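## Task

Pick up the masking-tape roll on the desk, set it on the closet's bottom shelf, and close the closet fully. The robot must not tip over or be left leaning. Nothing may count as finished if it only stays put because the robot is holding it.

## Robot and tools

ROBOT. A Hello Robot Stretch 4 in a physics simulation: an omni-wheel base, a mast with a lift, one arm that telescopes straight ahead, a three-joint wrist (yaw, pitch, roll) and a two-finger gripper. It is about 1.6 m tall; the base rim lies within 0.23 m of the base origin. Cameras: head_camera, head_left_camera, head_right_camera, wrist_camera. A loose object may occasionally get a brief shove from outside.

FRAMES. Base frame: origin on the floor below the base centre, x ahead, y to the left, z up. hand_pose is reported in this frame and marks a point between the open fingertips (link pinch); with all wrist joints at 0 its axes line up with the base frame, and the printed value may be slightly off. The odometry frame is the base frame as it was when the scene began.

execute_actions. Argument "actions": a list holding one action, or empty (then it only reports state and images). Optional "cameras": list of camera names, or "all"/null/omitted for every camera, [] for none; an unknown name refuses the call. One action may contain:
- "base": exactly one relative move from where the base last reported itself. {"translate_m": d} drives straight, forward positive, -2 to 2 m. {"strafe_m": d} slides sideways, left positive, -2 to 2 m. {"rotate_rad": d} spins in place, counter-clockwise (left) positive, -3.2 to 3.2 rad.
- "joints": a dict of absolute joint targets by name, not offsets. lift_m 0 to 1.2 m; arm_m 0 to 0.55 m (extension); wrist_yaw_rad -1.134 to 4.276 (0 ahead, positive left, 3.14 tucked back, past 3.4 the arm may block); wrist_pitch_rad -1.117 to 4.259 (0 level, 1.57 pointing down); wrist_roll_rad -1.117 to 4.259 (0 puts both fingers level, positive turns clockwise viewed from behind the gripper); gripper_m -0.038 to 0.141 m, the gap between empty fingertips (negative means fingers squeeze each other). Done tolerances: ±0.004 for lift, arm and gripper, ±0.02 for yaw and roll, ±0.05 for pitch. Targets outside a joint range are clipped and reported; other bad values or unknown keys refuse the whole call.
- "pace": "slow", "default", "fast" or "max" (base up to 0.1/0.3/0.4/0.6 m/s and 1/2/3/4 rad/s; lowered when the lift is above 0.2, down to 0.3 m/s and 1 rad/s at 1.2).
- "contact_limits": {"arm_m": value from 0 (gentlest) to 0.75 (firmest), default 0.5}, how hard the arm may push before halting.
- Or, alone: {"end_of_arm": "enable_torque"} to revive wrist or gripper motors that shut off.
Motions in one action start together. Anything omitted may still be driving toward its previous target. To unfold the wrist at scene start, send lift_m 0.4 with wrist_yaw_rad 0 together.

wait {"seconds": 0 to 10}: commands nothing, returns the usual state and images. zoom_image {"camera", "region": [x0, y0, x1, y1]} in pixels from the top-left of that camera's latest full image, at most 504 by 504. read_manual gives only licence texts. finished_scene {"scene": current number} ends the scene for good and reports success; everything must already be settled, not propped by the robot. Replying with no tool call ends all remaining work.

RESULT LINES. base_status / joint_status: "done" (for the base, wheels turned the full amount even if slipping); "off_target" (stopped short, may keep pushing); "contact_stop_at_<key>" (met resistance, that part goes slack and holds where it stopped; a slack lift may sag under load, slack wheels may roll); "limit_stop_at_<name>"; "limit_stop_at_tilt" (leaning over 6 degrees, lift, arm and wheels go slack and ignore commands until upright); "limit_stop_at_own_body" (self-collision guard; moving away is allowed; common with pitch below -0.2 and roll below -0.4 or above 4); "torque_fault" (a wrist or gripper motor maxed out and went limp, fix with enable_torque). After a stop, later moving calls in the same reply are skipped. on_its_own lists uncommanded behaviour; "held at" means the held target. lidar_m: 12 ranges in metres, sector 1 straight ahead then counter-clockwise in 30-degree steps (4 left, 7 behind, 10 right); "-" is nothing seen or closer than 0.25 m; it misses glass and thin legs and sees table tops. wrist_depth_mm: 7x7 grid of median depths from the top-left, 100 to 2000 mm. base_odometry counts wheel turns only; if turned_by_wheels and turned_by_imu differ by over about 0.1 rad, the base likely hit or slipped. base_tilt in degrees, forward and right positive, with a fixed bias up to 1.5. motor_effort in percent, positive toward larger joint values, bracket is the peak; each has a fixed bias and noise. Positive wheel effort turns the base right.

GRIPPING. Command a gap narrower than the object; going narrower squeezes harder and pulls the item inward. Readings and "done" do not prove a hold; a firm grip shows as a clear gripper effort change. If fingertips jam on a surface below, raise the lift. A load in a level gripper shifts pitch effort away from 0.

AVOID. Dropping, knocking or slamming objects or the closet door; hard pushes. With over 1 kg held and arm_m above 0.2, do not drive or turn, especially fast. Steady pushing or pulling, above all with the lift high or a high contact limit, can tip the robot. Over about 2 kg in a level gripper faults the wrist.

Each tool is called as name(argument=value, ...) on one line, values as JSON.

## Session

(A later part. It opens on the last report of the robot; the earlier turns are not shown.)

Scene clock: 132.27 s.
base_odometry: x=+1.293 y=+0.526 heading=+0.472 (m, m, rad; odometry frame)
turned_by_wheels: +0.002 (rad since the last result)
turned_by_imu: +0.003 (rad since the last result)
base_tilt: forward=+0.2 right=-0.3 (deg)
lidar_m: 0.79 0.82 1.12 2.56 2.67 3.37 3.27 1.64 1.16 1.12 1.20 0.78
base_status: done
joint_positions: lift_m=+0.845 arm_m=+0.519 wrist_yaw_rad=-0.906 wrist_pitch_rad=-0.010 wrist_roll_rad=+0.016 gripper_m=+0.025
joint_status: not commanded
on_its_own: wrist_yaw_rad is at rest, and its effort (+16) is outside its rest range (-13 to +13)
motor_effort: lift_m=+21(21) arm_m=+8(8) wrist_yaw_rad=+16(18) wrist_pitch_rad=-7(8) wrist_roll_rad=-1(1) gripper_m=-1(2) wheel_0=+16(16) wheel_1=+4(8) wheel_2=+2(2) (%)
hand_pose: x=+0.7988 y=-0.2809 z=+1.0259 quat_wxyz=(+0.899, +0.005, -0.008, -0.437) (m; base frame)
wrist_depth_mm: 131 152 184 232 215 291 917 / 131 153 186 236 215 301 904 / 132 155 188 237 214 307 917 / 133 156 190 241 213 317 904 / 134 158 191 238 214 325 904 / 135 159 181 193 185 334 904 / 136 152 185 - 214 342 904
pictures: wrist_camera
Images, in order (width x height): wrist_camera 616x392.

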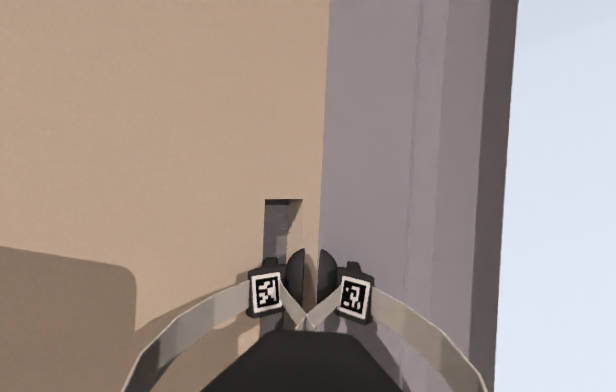

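Closed. Release with minimal slack.

execute_actions(actions=[{"base":{"strafe_m":0.012},"pace":"slow"}], cameras=[])

execute_actions(actions=[{"joints":{"arm_m":0.42},"pace":"slow"}], cameras=["wrist_camera","head_camera"])

Scene clock: 133.27 s.
base_odometry: x=+1.287 y=+0.536 heading=+0.472 (m, m, rad; odometry frame)
turned_by_wheels: +0.000 (rad since the last result)
turned_by_imu: +0.000 (rad since the last result)
base_tilt: forward=+0.2 right=-0.3 (deg)
lidar_m: 0.79 0.83 1.12 2.53 2.68 3.36 3.27 1.66 1.19 1.13 1.22 0.78
base_status: done
joint_positions: lift_m=+0.845 arm_m=+0.519 wrist_yaw_rad=-0.905 wrist_pitch_rad=-0.010 wrist_roll_rad=+0.016 gripper_m=+0.025
joint_status: not commanded
on_its_own: wrist_yaw_rad is at rest, and its effort (+15) is outside its rest range (-13 to +13)
motor_effort: lift_m=+21(21) arm_m=+7(7) wrist_yaw_rad=+15(16) wrist_pitch_rad=-7(8) wrist_roll_rad=-1(1) gripper_m=-2(3) wheel_0=-1(14) wheel_1=+3(8) wheel_2=+2(4) (%)
hand_pose: x=+0.7991 y=-0.2809 z=+1.0259 quat_wxyz=(+0.899, +0.005, -0.008, -0.437) (m; base frame)
wrist_depth_mm: 131 153 185 234 224 296 917 / 132 154 187 237 224 304 917 / 132 155 189 241 224 314 917 / 134 157 189 245 223 324 917 / 135 158 191 247 220 332 917 / 136 159 180 211 189 342 917 / 137 151 186 - 223 347 904
pictures: none
No camera images: the call's "cameras" was empty. Leave "cameras" out to get every camera's image.

Scene clock: 135.57 s.
base_odometry: x=+1.287 y=+0.536 heading=+0.472 (m, m, rad; odometry frame)
turned_by_wheels: +0.000 (rad since the last result)
turned_by_imu: +0.001 (rad since the last result)
base_tilt: forward=+0.3 right=-0.3 (deg)
lidar_m: 0.76 0.84 1.11 2.56 2.65 3.36 3.28 1.64 1.16 1.13 1.21 0.79
base_status: not commanded
joint_positions: lift_m=+0.845 arm_m=+0.421 wrist_yaw_rad=-0.900 wrist_pitch_rad=-0.010 wrist_roll_rad=+0.016 gripper_m=+0.025
joint_status: all done
motor_effort: lift_m=+21(21) arm_m=-6(6) wrist_yaw_rad=-2(14) wrist_pitch_rad=-7(7) wrist_roll_rad=-1(1) gripper_m=-5(5) wheel_0=-1(1) wheel_1=+3(3) wheel_2=+1(2) (%)
hand_pose: x=+0.7029 y=-0.2803 z=+1.0259 quat_wxyz=(+0.900, +0.005, -0.008, -0.435) (m; base frame)
wrist_depth_mm: 210 245 297 282 382 1042 917 / 211 247 298 286 389 1060 931 / 213 249 301 286 394 1060 904 / 214 251 304 285 404 1042 904 / 215 252 306 282 413 1025 917 / 218 254 191 276 190 1042 917 / 219 245 297 - 1138 991 917
pictures: head_camera, wrist_camera
Images, in order (width x height): head_camera 420x560, wrist_camera 616x392.

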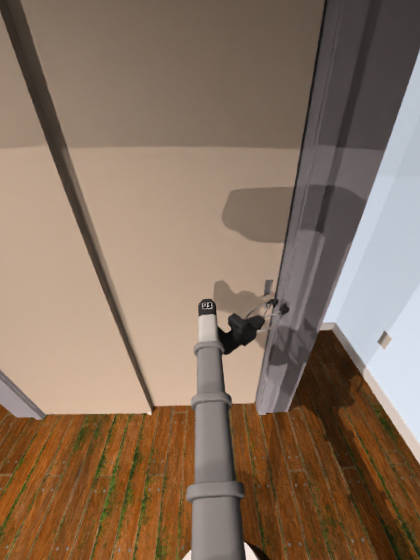

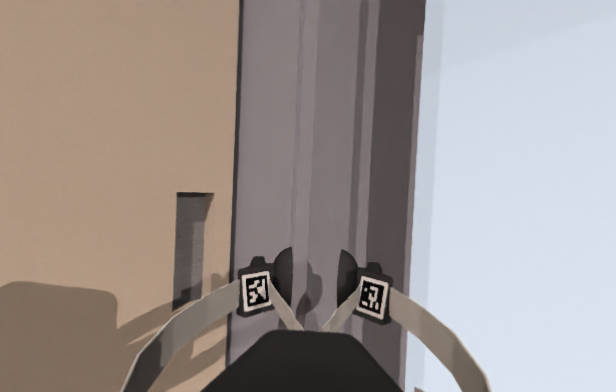

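execute_actions(actions=[{"joints":{"arm_m":0.512},"contact_limits":{"arm_m":0.12},"pace":"slow"}], cameras=[])

execute_actions(actions=[{"base":{"strafe_m":-0.02},"pace":"slow"}], cameras=["wrist_camera"])

execute_actions(actions=[{"joints":{"arm_m":0.42},"pace":"slow"}], cameras=["wrist_camera"])

Scene clock: 137.90 s.
base_odometry: x=+1.287 y=+0.537 heading=+0.473 (m, m, rad; odometry frame)
turned_by_wheels: +0.001 (rad since the last result)
turned_by_imu: +0.002 (rad since the last result)
base_tilt: forward=+0.1 right=-0.4 (deg)
lidar_m: 0.79 0.84 1.12 2.54 2.66 3.36 3.28 1.64 1.17 1.11 1.22 0.77
base_status: not commanded
joint_positions: lift_m=+0.845 arm_m=+0.510 wrist_yaw_rad=-0.922 wrist_pitch_rad=-0.010 wrist_roll_rad=+0.016 gripper_m=+0.025
joint_status: all done
on_its_own: wrist_yaw_rad is at rest, and its effort (+62) is outside its rest range (-13 to +13)
motor_effort: lift_m=+21(21) arm_m=+12(10) wrist_yaw_rad=+62(62) wrist_pitch_rad=-6(7) wrist_roll_rad=-1(1) gripper_m=-4(5) wheel_0=+14(13) wheel_1=+3(3) wheel_2=+2(2) (%)
contact_limits: arm_m 0.12
hand_pose: x=+0.7855 y=-0.2827 z=+1.0260 quat_wxyz=(+0.896, +0.005, -0.008, -0.445) (m; base frame)
wrist_depth_mm: 139 163 198 252 228 345 917 / 140 165 200 252 229 357 931 / 141 166 202 252 234 366 904 / 142 167 204 253 233 379 904 / 143 169 206 255 233 392 917 / 144 170 189 257 190 991 917 / 146 163 198 - 233 343 931
pictures: none
No camera images: the call's "cameras" was empty. Leave "cameras" out to get every camera's image.

Scene clock: 139.13 s.
base_odometry: x=+1.290 y=+0.523 heading=+0.496 (m, m, rad; odometry frame)
turned_by_wheels: +0.023 (rad since the last result)
turned_by_imu: +0.029 (rad since the last result)
base_tilt: forward=+0.1 right=-0.4 (deg)
lidar_m: 0.77 0.85 1.14 2.56 2.71 3.35 2.95 1.59 1.19 1.11 1.22 0.77
base_status: strafe_m contact_stop (by the wheels' count: -0.014 of -0.020)
joint_positions: lift_m=+0.845 arm_m=+0.511 wrist_yaw_rad=-0.906 wrist_pitch_rad=-0.010 wrist_roll_rad=+0.016 gripper_m=+0.025
joint_status: not commanded
on_its_own: the wheels are slack since a contact_stop; wrist_yaw_rad is at rest, and its effort (+15) is outside its rest range (-13 to +13)
motor_effort: lift_m=+21(21) arm_m=+7(12) wrist_yaw_rad=+15(85) wrist_pitch_rad=-5(9) wrist_roll_rad=-1(1) gripper_m=-2(4) wheel_0=+0(35) wheel_1=+0(5) wheel_2=+0(3) (%)
hand_pose: x=+0.7909 y=-0.2809 z=+1.0260 quat_wxyz=(+0.899, +0.005, -0.008, -0.437) (m; base frame)
wrist_depth_mm: 136 158 190 237 235 251 917 / 137 159 191 240 235 298 931 / 138 160 193 243 234 306 917 / 138 162 195 248 234 315 917 / 140 163 197 248 228 324 904 / 141 164 183 209 190 329 931 / 142 158 190 - 228 336 917
pictures: wrist_camera
Images, in order (width x height): wrist_camera 616x392.

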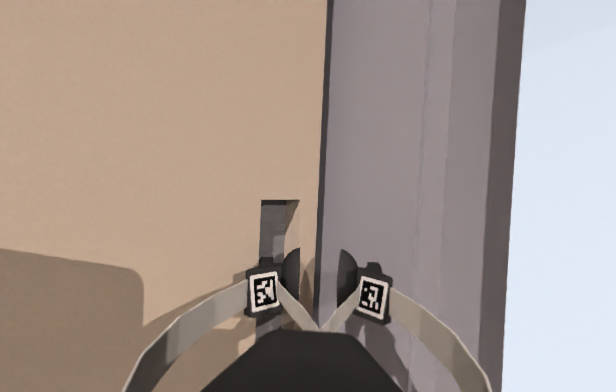

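not run: a stop came earlier in this reply.

execute_actions(actions=[{"base":{"strafe_m":-0.02},"joints":{"arm_m":0.519},"pace":"slow"}], cameras=["wrist_camera"])

Scene clock: 140.30 s.
base_odometry: x=+1.299 y=+0.505 heading=+0.497 (m, m, rad; odometry frame)
turned_by_wheels: +0.001 (rad since the last result)
turned_by_imu: +0.002 (rad since the last result)
base_tilt: forward=+0.3 right=-0.3 (deg)
lidar_m: 0.79 0.84 1.12 2.56 2.74 3.31 2.80 1.58 1.15 1.09 1.20 0.78
base_status: done
joint_positions: lift_m=+0.845 arm_m=+0.518 wrist_yaw_rad=-0.907 wrist_pitch_rad=-0.010 wrist_roll_rad=+0.016 gripper_m=+0.025
joint_status: all done
on_its_own: wrist_yaw_rad is at rest, and its effort (+19) is outside its rest range (-13 to +13)
motor_effort: lift_m=+21(21) arm_m=+8(8) wrist_yaw_rad=+19(22) wrist_pitch_rad=-6(5) wrist_roll_rad=-1(2) gripper_m=-2(3) wheel_0=+12(13) wheel_1=+2(7) wheel_2=+0(1) (%)
hand_pose: x=+0.7973 y=-0.2811 z=+1.0260 quat_wxyz=(+0.899, +0.005, -0.008, -0.438) (m; base frame)
wrist_depth_mm: 130 151 181 226 217 227 904 / 131 152 182 228 216 233 917 / 132 153 184 231 216 282 904 / 132 154 186 239 215 289 904 / 133 155 187 238 216 296 904 / 134 157 175 195 188 301 904 / 136 148 182 - 209 309 917
pictures: wrist_camera
Images, in order (width x height): wrist_camera 616x392.

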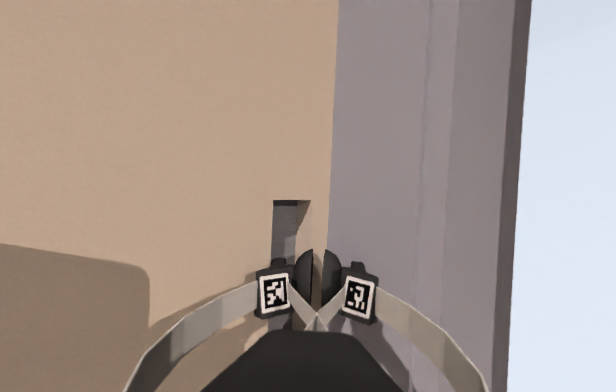

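execute_actions(actions=[{"base":{"strafe_m":0.004},"joints":{"arm_m":0.49},"pace":"slow"}], cameras=["wrist_camera"])

execute_actions(actions=[{"joints":{"arm_m":0.42},"pace":"slow"}], cameras=["wrist_camera"])

Scene clock: 141.73 s.
base_odometry: x=+1.297 y=+0.509 heading=+0.498 (m, m, rad; odometry frame)
turned_by_wheels: +0.000 (rad since the last result)
turned_by_imu: +0.001 (rad since the last result)
base_tilt: forward=+0.2 right=-0.4 (deg)
lidar_m: 0.78 0.83 1.17 2.57 2.71 3.35 2.79 1.55 1.14 1.10 1.18 0.78
base_status: done
joint_positions: lift_m=+0.845 arm_m=+0.491 wrist_yaw_rad=-0.897 wrist_pitch_rad=-0.010 wrist_roll_rad=+0.016 gripper_m=+0.025
joint_status: all done
motor_effort: lift_m=+21(21) arm_m=-7(8) wrist_yaw_rad=-11(20) wrist_pitch_rad=-5(5) wrist_roll_rad=-1(1) gripper_m=-3(3) wheel_0=+1(10) wheel_1=+2(8) wheel_2=+1(3) (%)
hand_pose: x=+0.7739 y=-0.2799 z=+1.0260 quat_wxyz=(+0.901, +0.005, -0.008, -0.433) (m; base frame)
wrist_depth_mm: 148 172 205 247 226 327 917 / 149 173 208 249 225 336 917 / 150 174 209 253 225 343 917 / 151 176 211 253 228 351 917 / 153 177 208 255 227 362 917 / 153 179 191 213 191 368 904 / 155 172 206 - 229 377 904
pictures: wrist_camera
Images, in order (width x height): wrist_camera 616x392.

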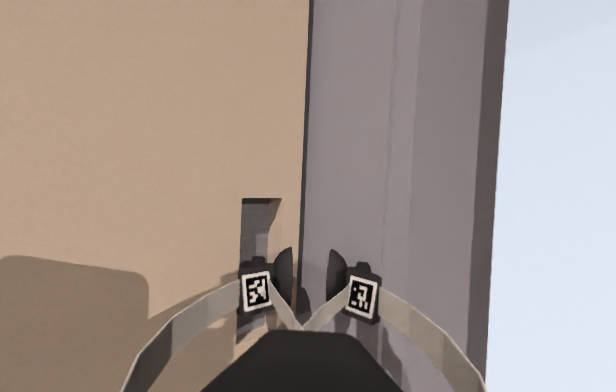

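Scene clock: 143.70 s.
base_odometry: x=+1.297 y=+0.509 heading=+0.498 (m, m, rad; odometry frame)
turned_by_wheels: +0.000 (rad since the last result)
turned_by_imu: +0.000 (rad since the last result)
base_tilt: forward=+0.3 right=-0.3 (deg)
lidar_m: 0.79 0.85 1.14 2.56 2.73 3.33 2.80 1.57 1.14 1.10 1.19 0.77
base_status: not commanded
joint_positions: lift_m=+0.845 arm_m=+0.421 wrist_yaw_rad=-0.900 wrist_pitch_rad=-0.010 wrist_roll_rad=+0.016 gripper_m=+0.025
joint_status: all done
motor_effort: lift_m=+21(21) arm_m=-7(6) wrist_yaw_rad=-2(11) wrist_pitch_rad=-6(7) wrist_roll_rad=-1(1) gripper_m=-5(5) wheel_0=+1(2) wheel_1=+1(3) wheel_2=+2(1) (%)
hand_pose: x=+0.7030 y=-0.2803 z=+1.0260 quat_wxyz=(+0.900, +0.005, -0.008, -0.435) (m; base frame)
wrist_depth_mm: 208 241 289 270 357 1060 904 / 209 243 291 272 364 1042 904 / 210 244 293 276 368 1042 904 / 211 246 298 277 377 1042 904 / 213 249 298 272 382 1042 904 / 215 251 191 266 190 1025 904 / 216 241 290 - 413 976 891
pictures: wrist_camera
Images, in order (width x height): wrist_camera 616x392.

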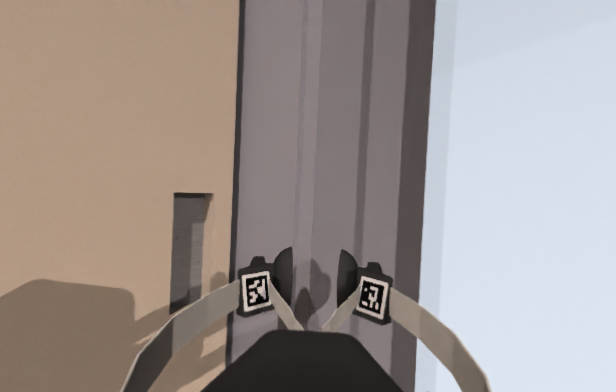

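finished_scene(scene=2)

The scene is finished: the task was done.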